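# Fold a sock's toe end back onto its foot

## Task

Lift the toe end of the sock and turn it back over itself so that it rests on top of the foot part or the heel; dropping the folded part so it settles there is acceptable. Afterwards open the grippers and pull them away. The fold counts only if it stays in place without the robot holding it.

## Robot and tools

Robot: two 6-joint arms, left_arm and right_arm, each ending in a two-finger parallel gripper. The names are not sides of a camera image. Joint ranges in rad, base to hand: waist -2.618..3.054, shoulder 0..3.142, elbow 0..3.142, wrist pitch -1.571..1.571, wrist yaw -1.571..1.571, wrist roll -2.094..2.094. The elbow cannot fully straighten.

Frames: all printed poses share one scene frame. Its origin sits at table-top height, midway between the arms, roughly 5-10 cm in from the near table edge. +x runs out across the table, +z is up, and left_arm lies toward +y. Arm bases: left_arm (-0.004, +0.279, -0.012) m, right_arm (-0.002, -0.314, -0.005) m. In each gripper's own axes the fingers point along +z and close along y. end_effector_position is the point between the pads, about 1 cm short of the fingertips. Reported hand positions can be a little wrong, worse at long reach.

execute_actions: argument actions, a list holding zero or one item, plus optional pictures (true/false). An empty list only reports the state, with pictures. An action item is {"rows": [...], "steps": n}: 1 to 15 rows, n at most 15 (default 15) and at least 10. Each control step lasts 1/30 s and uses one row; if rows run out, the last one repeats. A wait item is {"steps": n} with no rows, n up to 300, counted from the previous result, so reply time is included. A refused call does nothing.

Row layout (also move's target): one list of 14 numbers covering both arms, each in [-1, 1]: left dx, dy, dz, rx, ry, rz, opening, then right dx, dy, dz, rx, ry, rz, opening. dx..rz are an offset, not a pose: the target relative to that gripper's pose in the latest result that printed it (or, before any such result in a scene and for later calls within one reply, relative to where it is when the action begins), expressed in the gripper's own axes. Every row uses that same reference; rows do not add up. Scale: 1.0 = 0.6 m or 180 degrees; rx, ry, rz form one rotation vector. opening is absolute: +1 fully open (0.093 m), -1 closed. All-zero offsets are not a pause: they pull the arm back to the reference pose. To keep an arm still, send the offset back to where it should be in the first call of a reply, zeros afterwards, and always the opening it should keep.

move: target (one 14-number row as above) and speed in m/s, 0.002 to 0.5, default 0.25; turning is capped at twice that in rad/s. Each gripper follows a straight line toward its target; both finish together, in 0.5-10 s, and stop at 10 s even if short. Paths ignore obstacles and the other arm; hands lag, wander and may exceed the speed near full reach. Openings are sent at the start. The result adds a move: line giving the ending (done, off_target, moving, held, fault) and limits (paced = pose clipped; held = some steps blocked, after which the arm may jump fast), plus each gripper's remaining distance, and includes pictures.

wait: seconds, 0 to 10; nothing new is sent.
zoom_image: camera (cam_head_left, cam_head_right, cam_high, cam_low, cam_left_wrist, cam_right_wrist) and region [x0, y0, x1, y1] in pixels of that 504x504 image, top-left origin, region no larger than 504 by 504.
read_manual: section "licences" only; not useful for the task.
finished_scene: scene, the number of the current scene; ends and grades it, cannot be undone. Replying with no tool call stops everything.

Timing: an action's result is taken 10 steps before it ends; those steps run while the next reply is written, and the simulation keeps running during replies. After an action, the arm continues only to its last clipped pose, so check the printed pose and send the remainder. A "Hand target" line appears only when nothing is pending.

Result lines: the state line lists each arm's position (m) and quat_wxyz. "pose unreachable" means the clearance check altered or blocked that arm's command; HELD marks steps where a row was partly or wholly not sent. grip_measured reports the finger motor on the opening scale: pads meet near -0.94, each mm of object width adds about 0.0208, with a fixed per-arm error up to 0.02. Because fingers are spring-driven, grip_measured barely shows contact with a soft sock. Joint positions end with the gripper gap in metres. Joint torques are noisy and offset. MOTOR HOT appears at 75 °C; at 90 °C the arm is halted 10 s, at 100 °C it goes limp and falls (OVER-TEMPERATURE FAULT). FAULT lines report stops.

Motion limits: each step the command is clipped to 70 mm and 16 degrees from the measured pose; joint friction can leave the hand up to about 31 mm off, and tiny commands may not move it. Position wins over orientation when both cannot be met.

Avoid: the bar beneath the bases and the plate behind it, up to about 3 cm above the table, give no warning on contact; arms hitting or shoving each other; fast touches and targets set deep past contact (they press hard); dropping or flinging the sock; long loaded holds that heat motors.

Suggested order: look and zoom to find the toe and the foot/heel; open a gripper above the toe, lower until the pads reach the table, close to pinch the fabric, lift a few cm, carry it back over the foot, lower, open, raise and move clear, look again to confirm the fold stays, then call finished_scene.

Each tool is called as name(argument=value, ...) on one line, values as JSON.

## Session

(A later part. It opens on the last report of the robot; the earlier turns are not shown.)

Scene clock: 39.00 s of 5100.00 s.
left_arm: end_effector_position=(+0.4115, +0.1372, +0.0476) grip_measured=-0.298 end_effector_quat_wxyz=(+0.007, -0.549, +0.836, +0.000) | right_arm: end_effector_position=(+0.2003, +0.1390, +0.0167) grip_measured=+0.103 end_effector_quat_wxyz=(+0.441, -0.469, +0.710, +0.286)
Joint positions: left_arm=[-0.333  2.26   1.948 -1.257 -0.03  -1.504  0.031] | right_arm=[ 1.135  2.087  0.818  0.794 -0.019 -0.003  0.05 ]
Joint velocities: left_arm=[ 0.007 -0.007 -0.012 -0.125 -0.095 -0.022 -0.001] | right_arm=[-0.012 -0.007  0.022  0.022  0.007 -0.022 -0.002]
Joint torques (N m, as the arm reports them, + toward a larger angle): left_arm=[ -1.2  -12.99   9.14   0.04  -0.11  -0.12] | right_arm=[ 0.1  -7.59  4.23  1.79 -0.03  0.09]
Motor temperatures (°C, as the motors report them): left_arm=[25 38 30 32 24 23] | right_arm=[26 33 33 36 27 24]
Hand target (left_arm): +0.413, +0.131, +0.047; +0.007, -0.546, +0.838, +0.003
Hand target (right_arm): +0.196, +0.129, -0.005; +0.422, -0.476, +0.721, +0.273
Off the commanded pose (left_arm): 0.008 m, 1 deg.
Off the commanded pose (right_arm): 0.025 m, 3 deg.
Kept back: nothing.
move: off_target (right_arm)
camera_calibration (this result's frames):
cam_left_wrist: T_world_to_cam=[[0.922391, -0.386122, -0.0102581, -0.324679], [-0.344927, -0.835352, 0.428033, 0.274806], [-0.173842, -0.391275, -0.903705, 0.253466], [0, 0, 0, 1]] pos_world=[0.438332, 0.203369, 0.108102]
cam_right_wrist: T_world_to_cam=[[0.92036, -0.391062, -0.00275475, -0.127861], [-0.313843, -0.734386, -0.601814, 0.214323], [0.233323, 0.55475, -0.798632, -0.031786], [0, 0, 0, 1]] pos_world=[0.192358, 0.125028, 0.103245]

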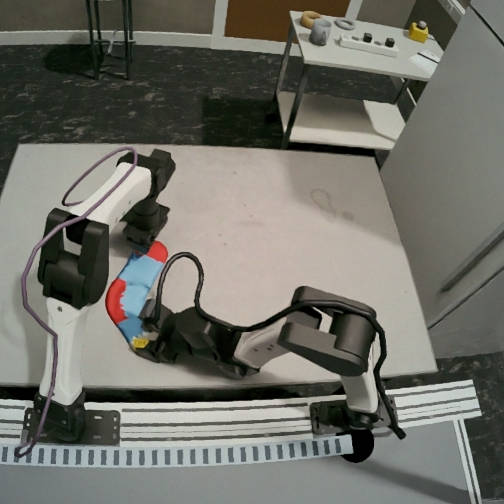

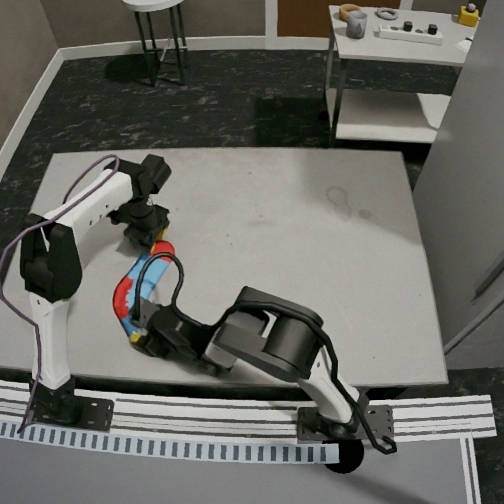

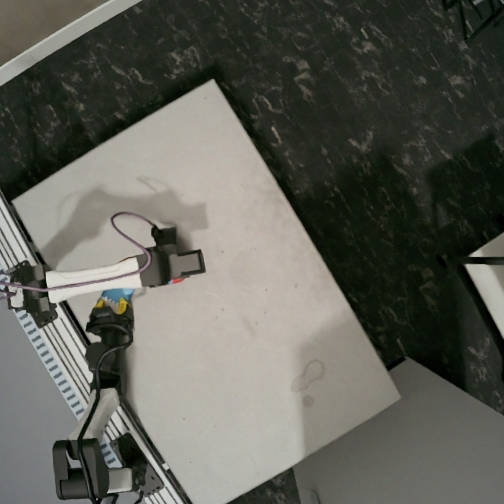

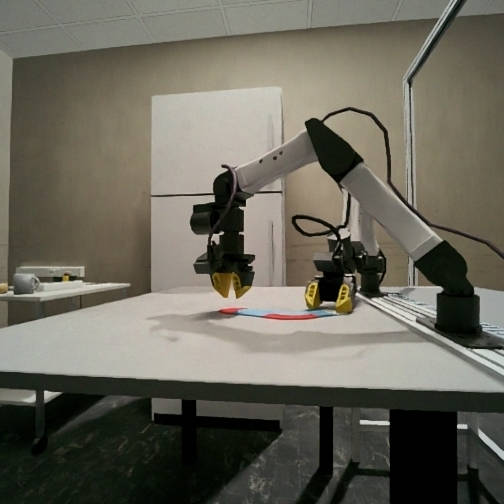

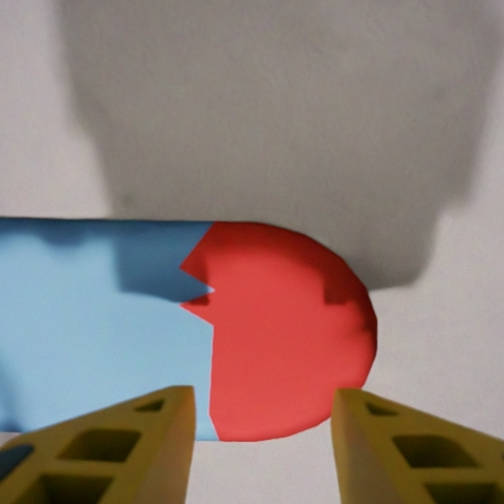

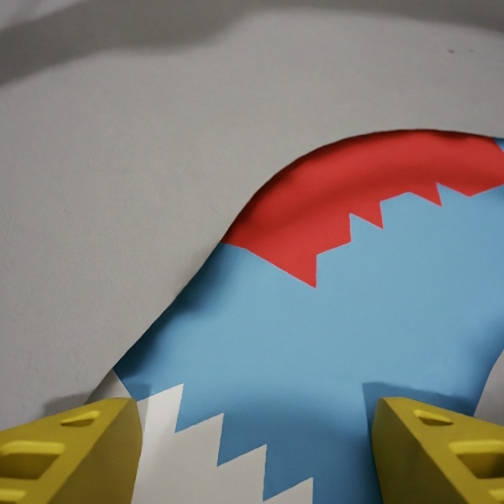

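execute_actions(actions=[{"rows": [[0.025,-0.016,0.005,0,0,0,-0.3, 0.041,0,0.001,0,0.017,0,0.1],[0.025,-0.016,0.01,0,0,0,-0.3, 0.041,0,0.001,0,0.017,0,0.1],[0.025,-0.016,0.015,0,0,0,-0.3, 0.041,0,0.001,0,0.017,0,0.1],[0.025,-0.016,0.022,0,0,0,-0.3, 0.041,0,0.001,0,0.017,0,0.1],[0.025,-0.016,0.03,0,0,0,-0.3, 0.041,0,0.001,0,0.017,0,0.1],[0.025,-0.016,0.038,0,0,0,-0.3, 0.041,0,0.001,0,0.017,0,0.1],[0.025,-0.016,0.046,0,0,0,-0.3, 0.041,0,0.001,0,0.017,0,0.1],[0.025,-0.016,0.054,0,0,0,-0.3, 0.041,0,0.001,0,0.017,0,0.1],[0.025,-0.016,0.062,0,0,0,-0.3, 0.041,0,0.001,0,0.017,0,0.1],[0.025,-0.016,0.07,0,0,0,-0.3, 0.041,0,0.001,0,0.017,0,0.1],[0.025,-0.016,0.076,0,0,0,-0.3, 0.041,0,0.001,0,0.017,0,0.1],[0.025,-0.016,0.08,0,0,0,-0.3, 0.041,0,0.001,0,0.017,0,0.1]], "steps": 15}])

wait(seconds=0.2)

Scene clock: 40.13 s of 5100.00 s.
left_arm: end_effector_position=(+0.4109, +0.1288, +0.0434) grip_measured=-0.298 end_effector_quat_wxyz=(+0.006, -0.549, +0.836, +0.002) | right_arm: end_effector_position=(+0.2003, +0.1390, +0.0167) grip_measured=+0.103 end_effector_quat_wxyz=(+0.441, -0.469, +0.710, +0.286)
Joint positions: left_arm=[-0.351  2.276  1.958 -1.255 -0.03  -1.523  0.031] | right_arm=[ 1.135  2.087  0.818  0.794 -0.019 -0.003  0.05 ]
Joint velocities: left_arm=[-0.134  0.115  0.012  0.198 -0.037 -0.007 -0.   ] | right_arm=[-0.017  0.012  0.007  0.037 -0.022 -0.066 -0.001]
Joint torques (N m, as the arm reports them, + toward a larger angle): left_arm=[ -0.64 -13.08   6.38   0.37  -0.08  -0.12] | right_arm=[ 0.25 -7.69  4.28  1.78 -0.06  0.14]
Motor temperatures (°C, as the motors report them): left_arm=[25 38 30 31 24 23] | right_arm=[26 33 33 36 27 24]
Steps of this call (steps 1 to 29: nothing new was sent; steps 30 to 34: the first 5 steps of this action). Readings (end_effector_position):
30: left_arm (+0.4112, +0.1365, +0.0475) | right_arm (+0.2003, +0.1390, +0.0167)
31: left_arm (+0.4119, +0.1350, +0.0473) | right_arm (+0.2003, +0.1390, +0.0167)
33: left_arm (+0.4112, +0.1309, +0.0452) | right_arm (+0.2003, +0.1390, +0.0167)
34: the state above

Scene clock: 40.67 s of 5100.00 s.
left_arm: end_effector_position=(+0.4178, +0.1223, +0.0194) grip_measured=-0.298 end_effector_quat_wxyz=(+0.012, -0.549, +0.836, -0.008) | right_arm: end_effector_position=(+0.2003, +0.1390, +0.0167) grip_measured=+0.103 end_effector_quat_wxyz=(+0.441, -0.469, +0.710, +0.286)
Joint positions: left_arm=[-0.358  2.303  1.906 -1.154 -0.03  -1.53   0.031] | right_arm=[ 1.135  2.087  0.818  0.794 -0.019 -0.003  0.05 ]
Joint velocities: left_arm=[-0.002  0.002 -0.002 -0.037 -0.081 -0.022 -0.001] | right_arm=[-0.007 -0.007  0.012 -0.066  0.066 -0.007  0.   ]
Joint torques (N m, as the arm reports them, + toward a larger angle): left_arm=[ -0.55 -12.41   4.43   0.53  -0.06  -0.12] | right_arm=[ 0.21 -7.66  4.27  1.78  0.02  0.11]
Motor temperatures (°C, as the motors report them): left_arm=[25 38 30 31 24 23] | right_arm=[26 34 33 36 27 24]
Hand target (left_arm): +0.415, +0.120, -0.000; +0.006, -0.549, +0.836, +0.001
Hand target (right_arm): +0.196, +0.129, -0.005; +0.422, -0.476, +0.721, +0.273
Off the commanded pose (left_arm): 0.020 m, 1 deg.
Off the commanded pose (right_arm): 0.025 m, 3 deg.
Kept back: nothing.
Steps of this call (steps 1 to 10: the last 10 steps of your previous action; steps 11 to 16: nothing new was sent). Readings (end_effector_position):
1: left_arm (+0.4114, +0.1270, +0.0417) | right_arm (+0.2003, +0.1390, +0.0167)
2: left_arm (+0.4126, +0.1252, +0.0398) | right_arm (+0.2003, +0.1390, +0.0167)
4: left_arm (+0.4149, +0.1237, +0.0347) | right_arm (+0.2003, +0.1390, +0.0167)
8: left_arm (+0.4142, +0.1237, +0.0196) | right_arm (+0.2003, +0.1390, +0.0167)
16: the state above
camera_calibration (this result's frames):
cam_left_wrist: T_world_to_cam=[[0.922393, -0.386135, 0.00955799, -0.336871], [-0.352904, -0.832436, 0.427211, 0.279497], [-0.157005, -0.397429, -0.904101, 0.216994], [0, 0, 0, 1]] pos_world=[0.443432, 0.188825, 0.0799997]
cam_right_wrist: T_world_to_cam=[[0.92036, -0.391062, -0.00275475, -0.127861], [-0.313843, -0.734386, -0.601814, 0.214323], [0.233323, 0.55475, -0.798632, -0.031786], [0, 0, 0, 1]] pos_world=[0.192358, 0.125028, 0.103245]

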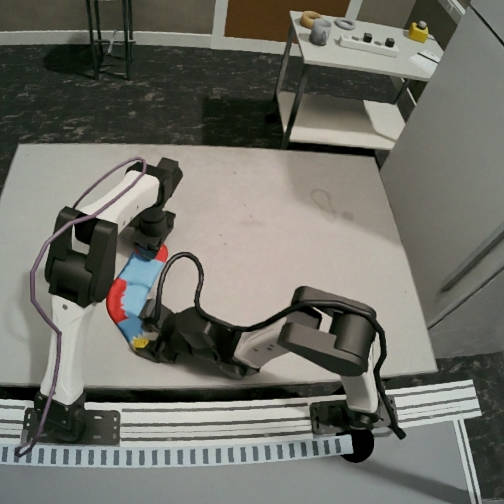

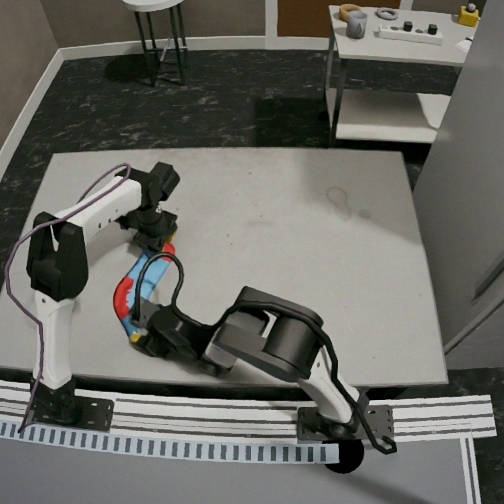

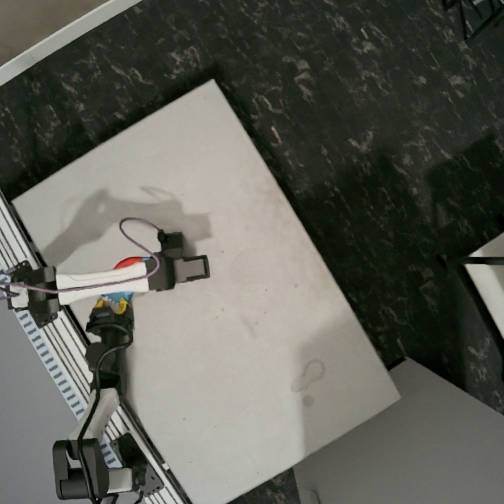

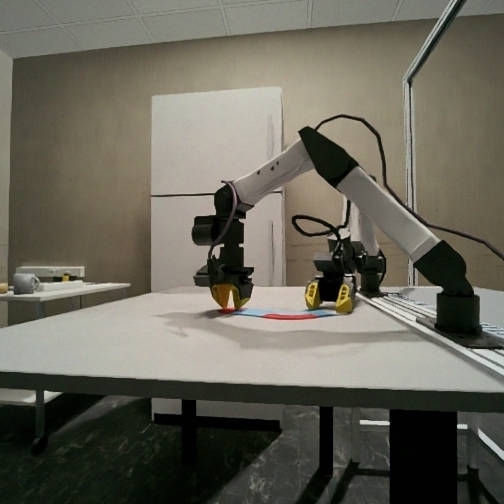

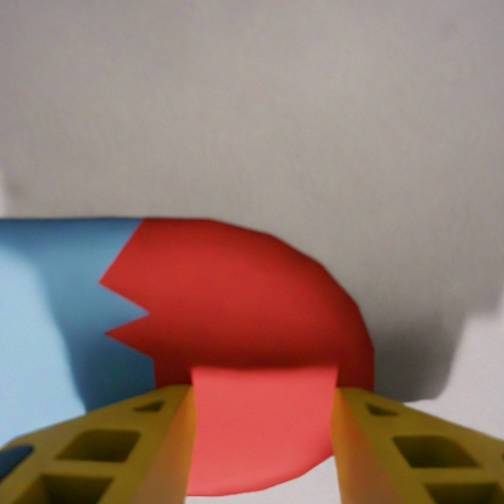

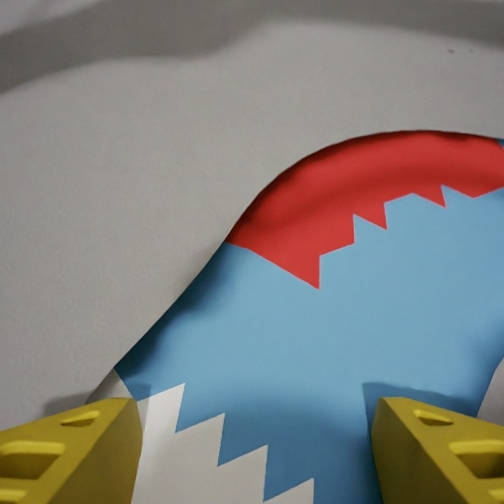

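execute_actions(actions=[{"rows": [[0,0.006,0.032,0,0,0,-0.35, 0.041,0,0.001,0,0.017,0,0.1],[0,0.009,0.032,0,0,0,-0.4, 0.041,0,0.001,0,0.017,0,0.1],[0,0.012,0.032,0,0,0,-0.46, 0.041,0,0.001,0,0.017,0,0.1],[0,0.015,0.032,0,0,0,-0.52, 0.041,0,0.001,0,0.017,0,0.1],[0,0.018,0.032,0,0,0,-0.58, 0.041,0,0.001,0,0.017,0,0.1],[0,0.021,0.032,0,0,0,-0.64, 0.041,0,0.001,0,0.017,0,0.1],[0,0.024,0.032,0,0,0,-0.7, 0.041,0,0.001,0,0.017,0,0.1],[0,0.027,0.032,0,0,0,-0.76, 0.041,0,0.001,0,0.017,0,0.1],[0,0.03,0.032,0,0,0,-0.82, 0.041,0,0.001,0,0.017,0,0.1],[0,0.033,0.032,0,0,0,-0.88, 0.041,0,0.001,0,0.017,0,0.1],[0,0.036,0.032,0,0,0,-0.94, 0.041,0,0.001,0,0.017,0,0.1],[0,0.036,0.032,0,0,0,-1, 0.041,0,0.001,0,0.017,0,0.1]], "steps": 15}])

wait(seconds=0.2)

Scene clock: 42.90 s of 5100.00 s.
left_arm: end_effector_position=(+0.4124, +0.1245, +0.0188) grip_measured=-0.550 end_effector_quat_wxyz=(+0.014, -0.549, +0.836, -0.009) | right_arm: end_effector_position=(+0.2003, +0.1390, +0.0167) grip_measured=+0.103 end_effector_quat_wxyz=(+0.441, -0.469, +0.710, +0.286)
Joint positions: left_arm=[-0.358  2.274  1.854 -1.127 -0.031 -1.53   0.019] | right_arm=[ 1.135  2.087  0.818  0.794 -0.019 -0.003  0.05 ]
Joint velocities: left_arm=[ 0.002 -0.208 -0.383  0.11  -0.022  0.037 -0.056] | right_arm=[ 0.012  0.012 -0.007 -0.051 -0.066  0.007 -0.001]
Joint torques (N m, as the arm reports them, + toward a larger angle): left_arm=[  0.16 -13.31   3.26   0.59  -0.04  -0.02] | right_arm=[ 0.08 -7.54  4.19  1.79  0.    0.09]
Motor temperatures (°C, as the motors report them): left_arm=[25 39 30 31 24 23] | right_arm=[26 34 33 37 27 24]
Steps of this call (steps 1 to 62: nothing new was sent; steps 63 to 67: the first 5 steps of this action). Readings (end_effector_position):
63: left_arm (+0.4173, +0.1224, +0.0185) | right_arm (+0.2003, +0.1390, +0.0167)
64: left_arm (+0.4161, +0.1230, +0.0186) | right_arm (+0.2003, +0.1390, +0.0167)
66: left_arm (+0.4136, +0.1239, +0.0185) | right_arm (+0.2003, +0.1390, +0.0167)
67: the state above

Scene clock: 43.43 s of 5100.00 s.
left_arm: end_effector_position=(+0.4059, +0.1272, +0.0184) grip_measured=-1.000 end_effector_quat_wxyz=(+0.022, -0.549, +0.835, -0.019) | right_arm: end_effector_position=(+0.2003, +0.1390, +0.0167) grip_measured=+0.103 end_effector_quat_wxyz=(+0.441, -0.469, +0.710, +0.286)
Joint positions: left_arm=[-0.358  2.217  1.758 -1.061 -0.032 -1.53   0.   ] | right_arm=[ 1.135  2.087  0.818  0.794 -0.019 -0.003  0.05 ]
Joint velocities: left_arm=[-0.007  0.002 -0.002 -0.022 -0.037 -0.007  0.   ] | right_arm=[-0.002 -0.012 -0.002  0.007  0.051 -0.037  0.   ]
Joint torques (N m, as the arm reports them, + toward a larger angle): left_arm=[  0.19 -12.95   3.06   0.53  -0.06  -0.01] | right_arm=[ 0.23 -7.56  4.36  1.79 -0.05  0.09]
Motor temperatures (°C, as the motors report them): left_arm=[25 39 30 31 24 23] | right_arm=[26 34 33 37 27 24]
Hand target (left_arm): +0.398, +0.131, +0.000; +0.012, -0.549, +0.836, -0.007
Hand target (right_arm): +0.196, +0.129, -0.005; +0.422, -0.476, +0.721, +0.273
Off the commanded pose (left_arm): 0.020 m, 2 deg.
Off the commanded pose (right_arm): 0.025 m, 3 deg.
Kept back: nothing.
Steps of this call (steps 1 to 10: the last 10 steps of your previous action; steps 11 to 16: nothing new was sent). Readings (end_effector_position):
1: left_arm (+0.4110, +0.1251, +0.0184) | right_arm (+0.2003, +0.1390, +0.0167)
2: left_arm (+0.4100, +0.1255, +0.0187) | right_arm (+0.2003, +0.1390, +0.0167)
4: left_arm (+0.4076, +0.1265, +0.0186) | right_arm (+0.2003, +0.1390, +0.0167)
8: left_arm (+0.4058, +0.1272, +0.0185) | right_arm (+0.2003, +0.1390, +0.0167)
16: the state above
camera_calibration (this result's frames):
cam_left_wrist: T_world_to_cam=[[0.921924, -0.3853, 0.039994, -0.324462], [-0.364771, -0.82875, 0.424401, 0.284231], [-0.130377, -0.405854, -0.904591, 0.20642], [0, 0, 0, 1]] pos_world=[0.429721, 0.194318, 0.0790739]
cam_right_wrist: T_world_to_cam=[[0.92036, -0.391062, -0.00275475, -0.127861], [-0.313843, -0.734386, -0.601814, 0.214323], [0.233323, 0.55475, -0.798632, -0.031786], [0, 0, 0, 1]] pos_world=[0.192358, 0.125028, 0.103245]

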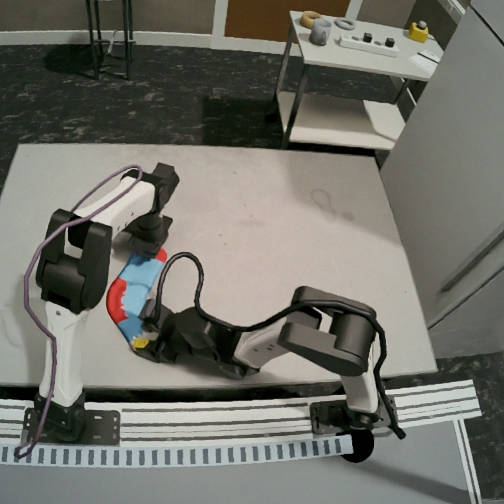

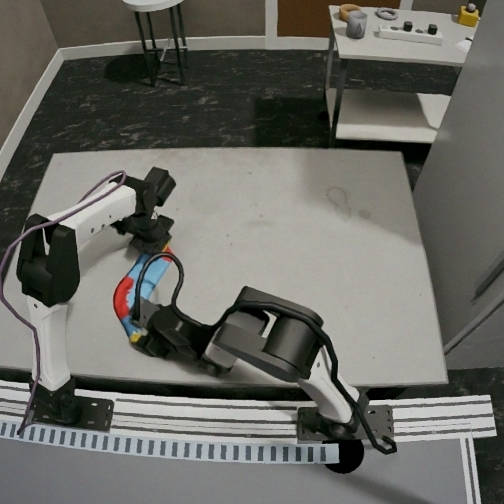

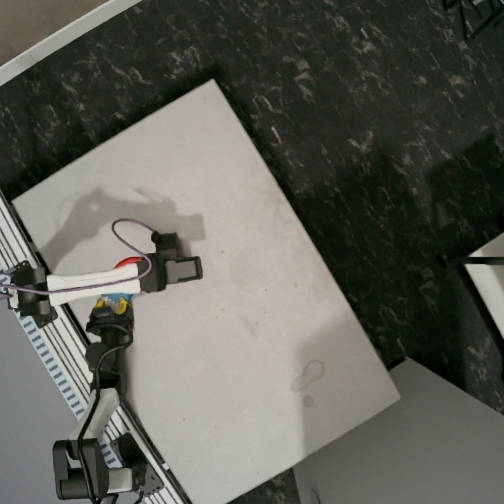

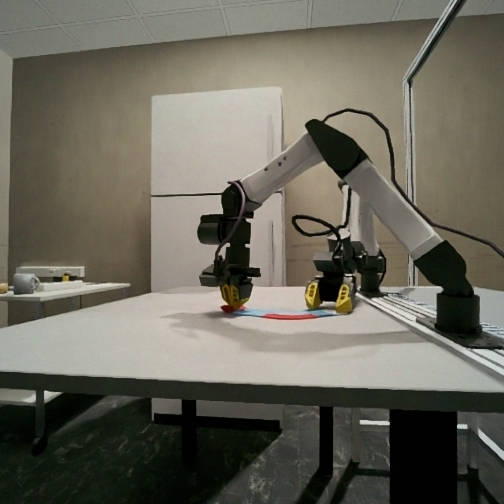

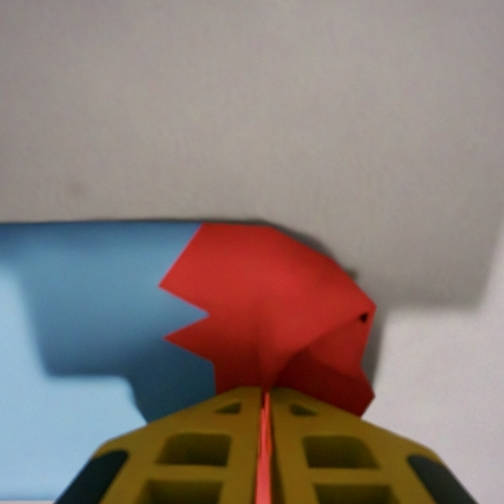

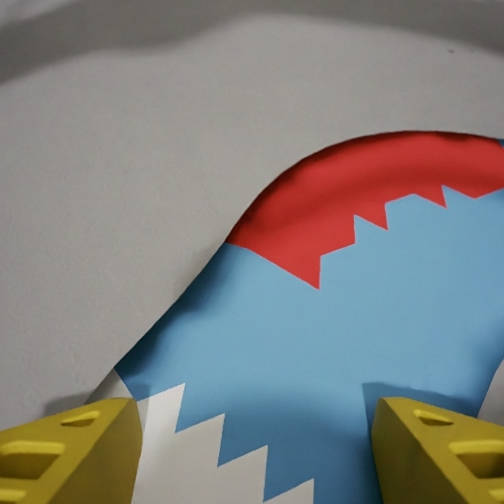

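move(target=[0,0.033,-0.055,0.372,0,0,-1, 0.041,0,0.001,0,0.017,0,0.1], speed=0.3)

zoom_image(camera="cam_low", region=[200, 250, 370, 340])

Scene clock: 46.70 s of 5100.00 s.
left_arm: end_effector_position=(+0.3935, +0.1304, +0.0612) grip_measured=-1.000 end_effector_quat_wxyz=(+0.329, -0.438, +0.682, -0.484) | right_arm: end_effector_position=(+0.2003, +0.1390, +0.0167) grip_measured=+0.103 end_effector_quat_wxyz=(+0.441, -0.469, +0.710, +0.286)
Joint positions: left_arm=[-0.329  1.792  0.468  0.997  0.055 -1.507  0.   ] | right_arm=[ 1.135  2.087  0.818  0.794 -0.019 -0.003  0.05 ]
Joint velocities: left_arm=[-0.022 -0.022 -0.002 -0.022 -0.022 -0.007  0.   ] | right_arm=[-0.017 -0.007  0.012 -0.022  0.007 -0.022  0.   ]
Joint torques (N m, as the arm reports them, + toward a larger angle): left_arm=[ 0.6  -6.21  3.38  1.89  0.08 -0.03] | right_arm=[ 0.25 -7.69  4.13  1.82 -0.03  0.09]
Motor temperatures (°C, as the motors report them): left_arm=[25 39 30 31 24 23] | right_arm=[26 34 33 37 27 24]
Hand target (left_arm): +0.388, +0.134, +0.048; +0.320, -0.445, +0.687, -0.477
Hand target (right_arm): +0.196, +0.129, -0.005; +0.422, -0.476, +0.721, +0.273
Off the commanded pose (left_arm): 0.014 m, 2 deg.
Off the commanded pose (right_arm): 0.025 m, 3 deg.
Kept back: nothing.
move: off_target (left_arm, right_arm)
camera_calibration (this result's frames):
cam_left_wrist: T_world_to_cam=[[0.298694, -0.141833, 0.943751, -0.155348], [-0.736949, -0.662601, 0.133662, 0.406791], [0.606373, -0.73542, -0.302439, -0.0389729], [0, 0, 0, 1]] pos_world=[0.369818, 0.218845, 0.0804504]
cam_right_wrist: T_world_to_cam=[[0.92036, -0.391062, -0.00275475, -0.127861], [-0.313843, -0.734386, -0.601814, 0.214323], [0.233323, 0.55475, -0.798632, -0.031786], [0, 0, 0, 1]] pos_world=[0.192358, 0.125028, 0.103245]

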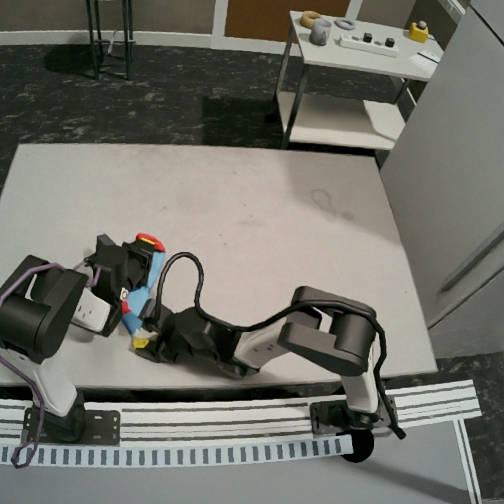

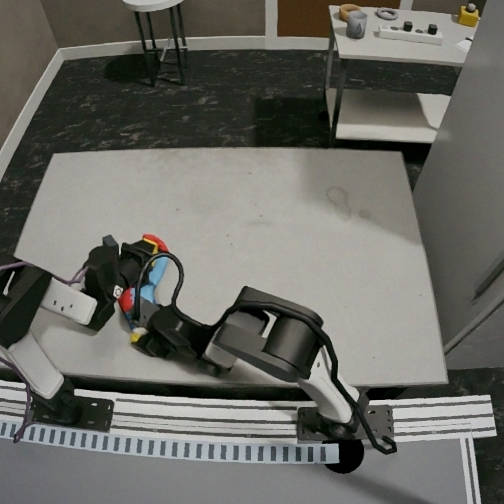

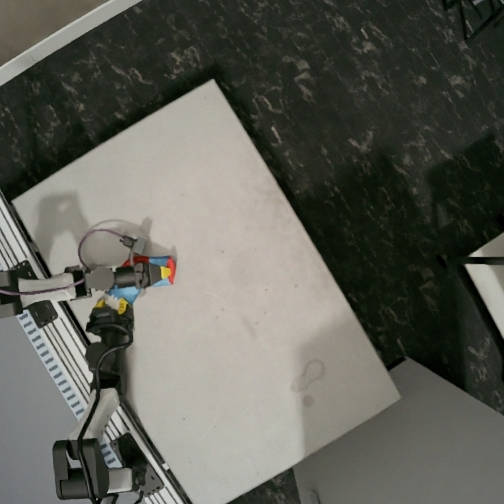

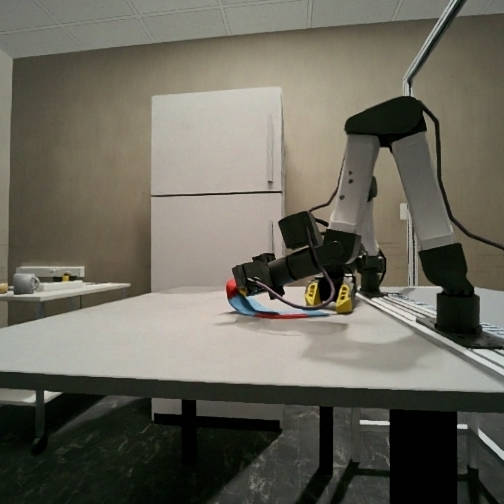

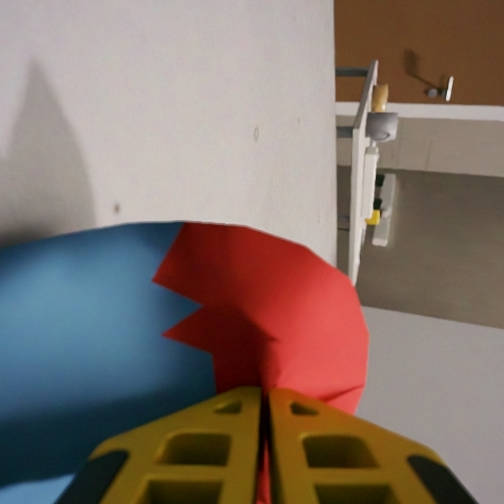

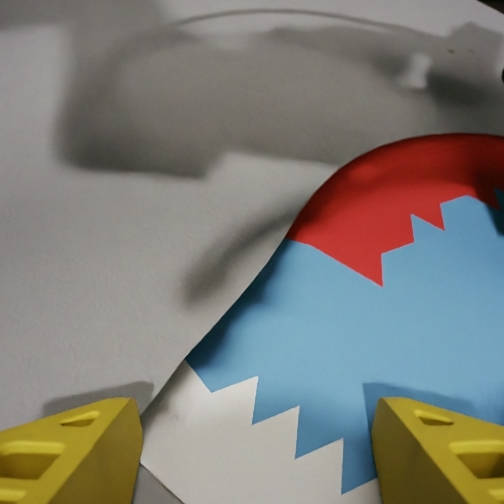

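Region (200, 250, 370, 340) of cam_low's 504x504 image, scaled by 2.965, with more detail than that image has; it fills the top 267 rows of this view, and the rest is white.

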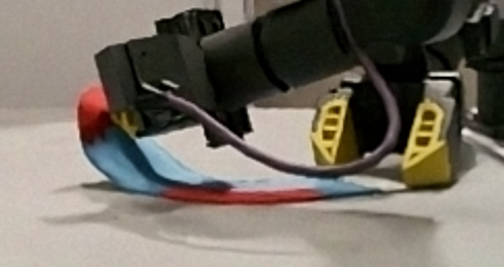

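execute_actions(actions=[{"rows": [[0,0.01,-0.004,0,0,0,-1, 0.041,0,0.001,0,0.017,0,0.1],[0,0.014,-0.008,0,0,0,-1, 0.041,0,0.001,0,0.017,0,0.1],[0,0.018,-0.012,0,0,0,-1, 0.041,0,0.001,0,0.017,0,0.1],[0,0.022,-0.016,0,0,0,-1, 0.041,0,0.001,0,0.017,0,0.1],[0,0.025,-0.02,0,0,0,-1, 0.041,0,0.001,0,0.017,0,0.1],[0,0.028,-0.024,0,0,0,-1, 0.041,0,0.001,0,0.017,0,0.1],[0,0.031,-0.028,0,0,0,-1, 0.041,0,0.001,0,0.017,0,0.1],[0,0.034,-0.032,0,0,0,-1, 0.041,0,0.001,0,0.017,0,0.1],[0,0.036,-0.036,0,0,0,-1, 0.041,0,0.001,0,0.017,0,0.1],[0,0.038,-0.04,0,0,0,-1, 0.041,0,0.001,0,0.017,0,0.1],[0,0.04,-0.044,0,0,0,-1, 0.041,0,0.001,0,0.017,0,0.1],[0,0.042,-0.048,0,0,0,-1, 0.041,0,0.001,0,0.017,0,0.1]], "steps": 15}])

wait(seconds=0.3)

zoom_image(camera="cam_low", region=[200, 250, 370, 340])

Scene clock: 47.80 s of 5100.00 s.
left_arm: end_effector_position=(+0.3907, +0.1314, +0.0625) grip_measured=-1.000 end_effector_quat_wxyz=(+0.333, -0.435, +0.679, -0.489) | right_arm: end_effector_position=(+0.2003, +0.1390, +0.0167) grip_measured=+0.103 end_effector_quat_wxyz=(+0.441, -0.469, +0.710, +0.286)
Joint positions: left_arm=[-0.329  1.792  0.449  1.031  0.055 -1.507  0.   ] | right_arm=[ 1.135  2.087  0.818  0.794 -0.019 -0.003  0.05 ]
Joint velocities: left_arm=[-0.002 -0.017 -0.315  0.242  0.022  0.007  0.   ] | right_arm=[-0.007  0.002 -0.002 -0.007 -0.051 -0.051 -0.001]
Joint torques (N m, as the arm reports them, + toward a larger angle): left_arm=[ 0.4  -6.88  2.9   1.8   0.06  0.04] | right_arm=[ 0.21 -7.56  4.29  1.8   0.    0.13]
Motor temperatures (°C, as the motors report them): left_arm=[25 39 30 31 24 23] | right_arm=[26 34 33 37 27 24]
Steps of this call (steps 1 to 28: nothing new was sent; steps 29 to 33: the first 5 steps of this action). Readings (end_effector_position):
29: left_arm (+0.3937, +0.1303, +0.0618) | right_arm (+0.2003, +0.1390, +0.0167)
30: left_arm (+0.3939, +0.1303, +0.0625) | right_arm (+0.2003, +0.1390, +0.0167)
32: left_arm (+0.3926, +0.1307, +0.0635) | right_arm (+0.2003, +0.1390, +0.0167)
33: the state above

Scene clock: 48.43 s of 5100.00 s.
left_arm: end_effector_position=(+0.3664, +0.1411, +0.0479) grip_measured=-1.000 end_effector_quat_wxyz=(+0.329, -0.439, +0.682, -0.484) | right_arm: end_effector_position=(+0.2003, +0.1390, +0.0167) grip_measured=+0.103 end_effector_quat_wxyz=(+0.441, -0.469, +0.710, +0.286)
Joint positions: left_arm=[-0.324  1.792  0.341  1.124  0.059 -1.507  0.   ] | right_arm=[ 1.135  2.087  0.818  0.794 -0.019 -0.003  0.05 ]
Joint velocities: left_arm=[ 0.007 -0.002 -0.002  0.11  -0.022 -0.007  0.   ] | right_arm=[ 0.007 -0.017 -0.012 -0.007  0.066  0.022  0.   ]
Joint torques (N m, as the arm reports them, + toward a larger angle): left_arm=[ 0.6  -7.55  2.76  1.88  0.09  0.06] | right_arm=[ 0.08 -7.78  4.27  1.8  -0.02  0.12]
Motor temperatures (°C, as the motors report them): left_arm=[25 39 30 32 24 23] | right_arm=[26 34 33 37 27 24]
Hand target (left_arm): +0.362, +0.145, +0.046; +0.329, -0.438, +0.682, -0.484
Hand target (right_arm): +0.196, +0.129, -0.005; +0.422, -0.476, +0.721, +0.273
Off the commanded pose (left_arm): 0.006 m, 0 deg.
Off the commanded pose (right_arm): 0.025 m, 3 deg.
Kept back: nothing.
Steps of this call (steps 1 to 10: the last 10 steps of your previous action; steps 11 to 19: nothing new was sent). Readings (end_effector_position):
1: left_arm (+0.3879, +0.1323, +0.0606) | right_arm (+0.2003, +0.1390, +0.0167)
2: left_arm (+0.3848, +0.1334, +0.0581) | right_arm (+0.2003, +0.1390, +0.0167)
4: left_arm (+0.3784, +0.1356, +0.0530) | right_arm (+0.2003, +0.1390, +0.0167)
8: left_arm (+0.3677, +0.1396, +0.0454) | right_arm (+0.2003, +0.1390, +0.0167)
19: the state above
camera_calibration (this result's frames):
cam_left_wrist: T_world_to_cam=[[0.29929, -0.140342, 0.943785, -0.133603], [-0.736003, -0.663433, 0.134746, 0.395398], [0.607228, -0.734956, -0.301851, -0.0191067], [0, 0, 0, 1]] pos_world=[0.342602, 0.229528, 0.0670468]
cam_right_wrist: T_world_to_cam=[[0.92036, -0.391062, -0.00275475, -0.127861], [-0.313843, -0.734386, -0.601814, 0.214323], [0.233323, 0.55475, -0.798632, -0.031786], [0, 0, 0, 1]] pos_world=[0.192358, 0.125028, 0.103245]

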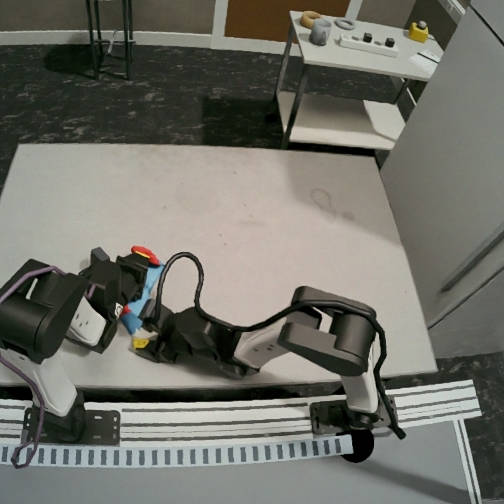

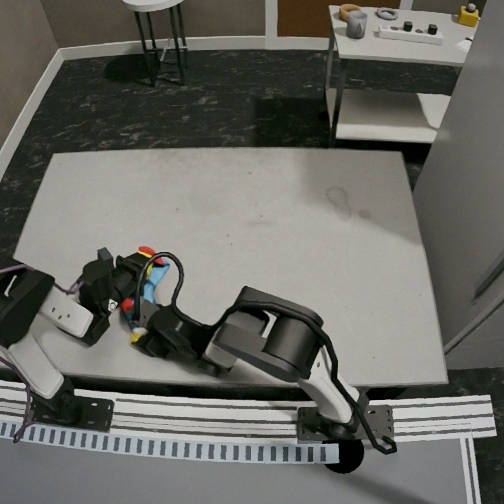

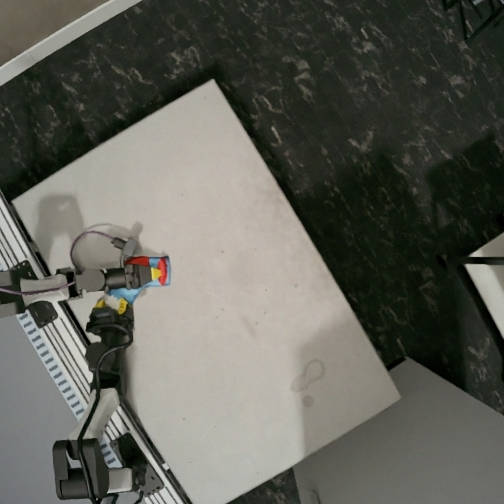

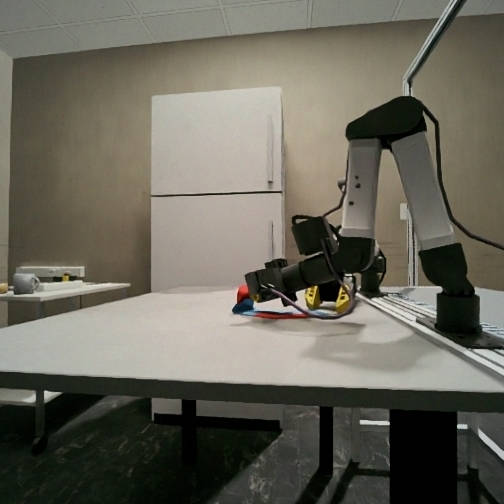

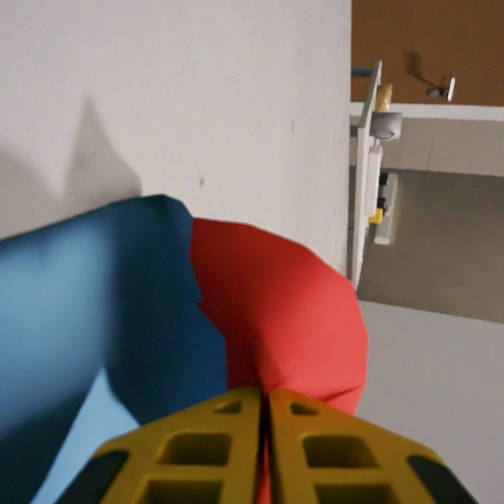

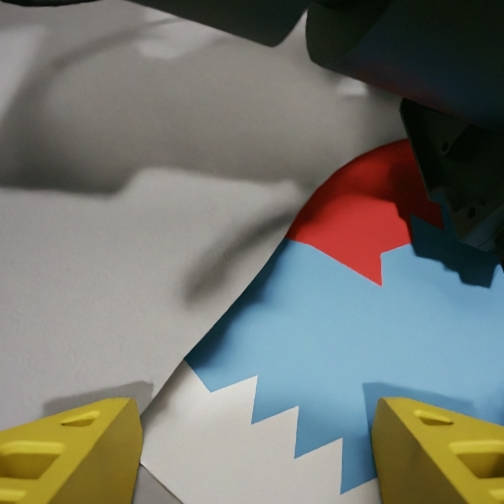

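Region (200, 250, 370, 340) of cam_low's 504x504 image, scaled by 2.965, with more detail than that image has; it fills the top 267 rows of this view, and the rest is white.

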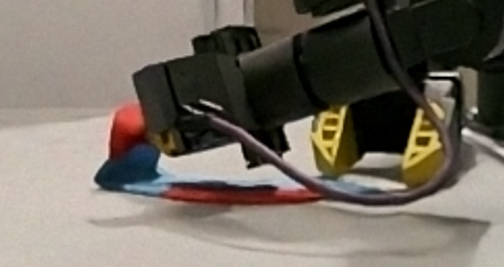

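execute_actions(actions=[{"rows": [[0,0.004,-0.012,0,0,0,-1, 0.041,0,0.001,0,0.017,0,0.1],[0,0.006,-0.018,0,0,0,-1, 0.041,0,0.001,0,0.017,0,0.1],[0,0.008,-0.024,0,0,0,-1, 0.041,0,0.001,0,0.017,0,0.1],[0,0.01,-0.03,0,0,0,-1, 0.041,0,0.001,0,0.017,0,0.1],[0,0.012,-0.036,0,0,0,-1, 0.041,0,0.001,0,0.017,0,0.1],[0,0.014,-0.042,0,0,0,-1, 0.041,0,0.001,0,0.017,0,0.1],[0,0.016,-0.048,0,0,0,-1, 0.041,0,0.001,0,0.017,0,0.1],[0,0.019,-0.054,0,0,0,-1, 0.041,0,0.001,0,0.017,0,0.1],[0,0.022,-0.06,0,0,0,-1, 0.041,0,0.001,0,0.017,0,0.1],[0,0.025,-0.066,0,0,0,-1, 0.041,0,0.001,0,0.017,0,0.1],[0,0.028,-0.072,0,0,0,-1, 0.041,0,0.001,0,0.017,0,0.1],[0,0.032,-0.078,0,0,0,-1, 0.041,0,0.001,0,0.017,0,0.1]], "steps": 15}])

wait(seconds=0.3)

zoom_image(camera="cam_low", region=[200, 250, 370, 340])

zoom_image(camera="cam_high", region=[80, 230, 200, 330])

Scene clock: 49.37 s of 5100.00 s.
left_arm: end_effector_position=(+0.3583, +0.1438, +0.0446) grip_measured=-1.000 end_effector_quat_wxyz=(+0.326, -0.440, +0.684, -0.482) | right_arm: end_effector_position=(+0.2003, +0.1390, +0.0167) grip_measured=+0.103 end_effector_quat_wxyz=(+0.441, -0.469, +0.710, +0.286)
Joint positions: left_arm=[-0.324  1.781  0.308  1.137  0.059 -1.507  0.   ] | right_arm=[ 1.135  2.087  0.818  0.794 -0.019 -0.003  0.05 ]
Joint velocities: left_arm=[ 0.002 -0.164 -0.432  0.154 -0.022 -0.007  0.   ] | right_arm=[-0.002  0.007 -0.007  0.051  0.007  0.081  0.   ]
Joint torques (N m, as the arm reports them, + toward a larger angle): left_arm=[ 0.49 -9.19  2.18  1.81  0.06  0.04] | right_arm=[ 0.14 -7.64  4.29  1.8   0.    0.11]
Motor temperatures (°C, as the motors report them): left_arm=[25 39 30 32 24 23] | right_arm=[26 34 33 37 27 24]
Steps of this call (steps 1 to 23: nothing new was sent; steps 24 to 28: the first 5 steps of this action). Readings (end_effector_position):
24: left_arm (+0.3666, +0.1410, +0.0485) | right_arm (+0.2003, +0.1390, +0.0167)
25: left_arm (+0.3661, +0.1412, +0.0481) | right_arm (+0.2003, +0.1390, +0.0167)
27: left_arm (+0.3619, +0.1426, +0.0462) | right_arm (+0.2003, +0.1390, +0.0167)
28: the state above

Scene clock: 50.00 s of 5100.00 s.
left_arm: end_effector_position=(+0.3243, +0.1582, +0.0382) grip_measured=-1.000 end_effector_quat_wxyz=(+0.323, -0.443, +0.686, -0.478) | right_arm: end_effector_position=(+0.2003, +0.1390, +0.0167) grip_measured=+0.103 end_effector_quat_wxyz=(+0.441, -0.469, +0.710, +0.286)
Joint positions: left_arm=[-0.312  1.722  0.164  1.21   0.069 -1.505  0.   ] | right_arm=[ 1.135  2.087  0.818  0.794 -0.019 -0.003  0.05 ]
Joint velocities: left_arm=[-0.002  0.002 -0.012 -0.037 -0.066  0.007  0.   ] | right_arm=[-0.002  0.007  0.007 -0.022 -0.037 -0.022  0.001]
Joint torques (N m, as the arm reports them, + toward a larger angle): left_arm=[ 0.64 -7.87  2.14  1.9   0.08  0.05] | right_arm=[ 0.1  -7.61  4.19  1.81 -0.06  0.08]
Motor temperatures (°C, as the motors report them): left_arm=[25 39 30 32 24 23] | right_arm=[26 35 33 37 27 24]
Hand target (left_arm): +0.321, +0.161, +0.044; +0.329, -0.439, +0.682, -0.484
Hand target (right_arm): +0.196, +0.129, -0.005; +0.422, -0.476, +0.721, +0.273
Off the commanded pose (left_arm): 0.008 m, 1 deg.
Off the commanded pose (right_arm): 0.025 m, 3 deg.
Kept back: nothing.
Steps of this call (steps 1 to 10: the last 10 steps of your previous action; steps 11 to 19: nothing new was sent). Readings (end_effector_position):
1: left_arm (+0.3543, +0.1452, +0.0430) | right_arm (+0.2003, +0.1390, +0.0167)
2: left_arm (+0.3501, +0.1466, +0.0416) | right_arm (+0.2003, +0.1390, +0.0167)
4: left_arm (+0.3421, +0.1495, +0.0396) | right_arm (+0.2003, +0.1390, +0.0167)
8: left_arm (+0.3277, +0.1566, +0.0358) | right_arm (+0.2003, +0.1390, +0.0167)
19: the state above
camera_calibration (this result's frames):
cam_left_wrist: T_world_to_cam=[[0.318563, -0.1449, 0.936761, -0.114693], [-0.731975, -0.665509, 0.14598, 0.375651], [0.602271, -0.73219, -0.318069, 0.0179106], [0, 0, 0, 1]] pos_world=[0.300717, 0.246494, 0.0582995]
cam_right_wrist: T_world_to_cam=[[0.92036, -0.391062, -0.00275475, -0.127861], [-0.313843, -0.734386, -0.601814, 0.214323], [0.233323, 0.55475, -0.798632, -0.031786], [0, 0, 0, 1]] pos_world=[0.192358, 0.125028, 0.103245]

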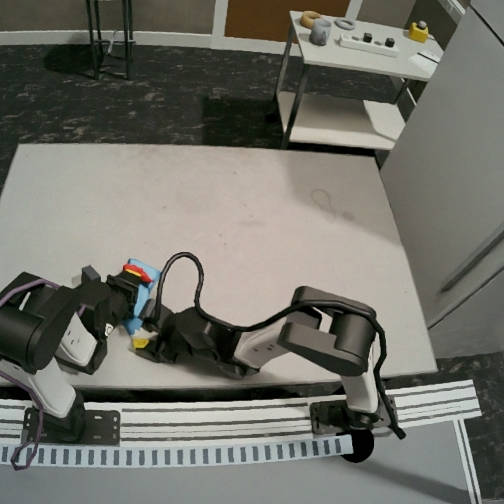

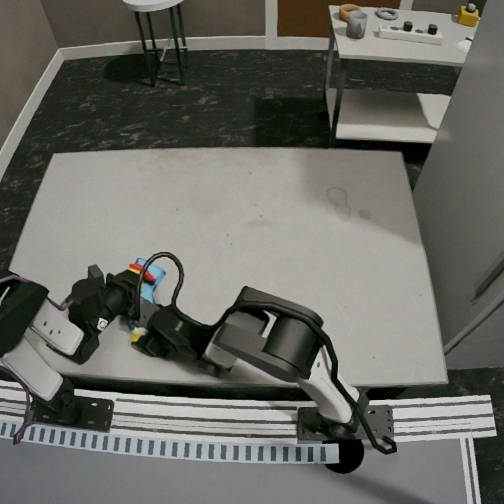

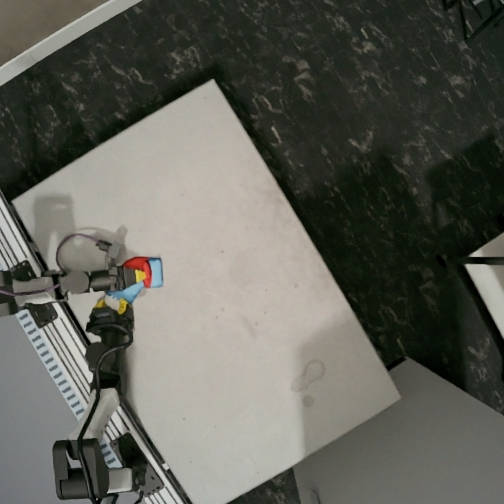

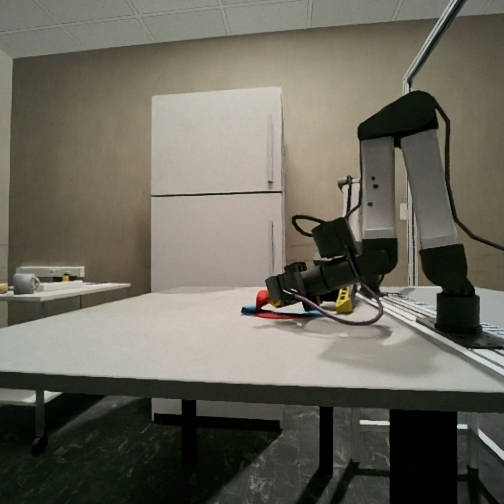

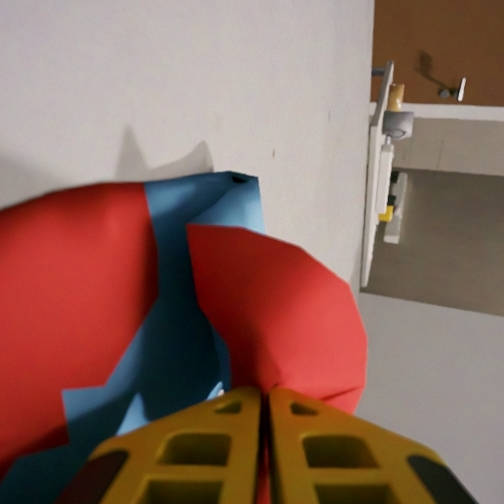

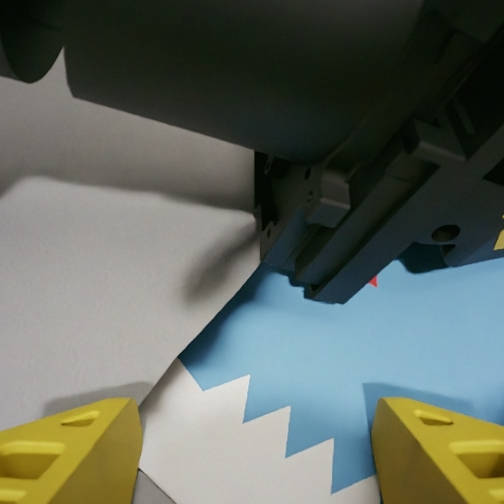

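Region (200, 250, 370, 340) of cam_low's 504x504 image, scaled by 2.965, with more detail than that image has; it fills the top 267 rows of this view, and the rest is white.

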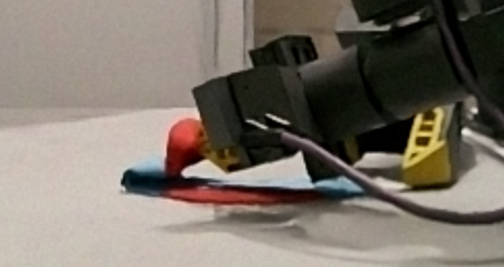

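Region (80, 230, 200, 330) of cam_high's 504x504 image, scaled by 4.200, with more detail than that image has.

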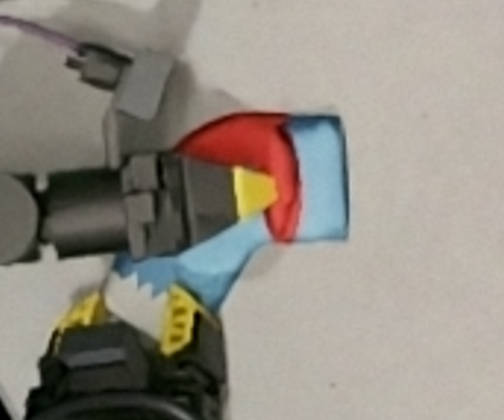

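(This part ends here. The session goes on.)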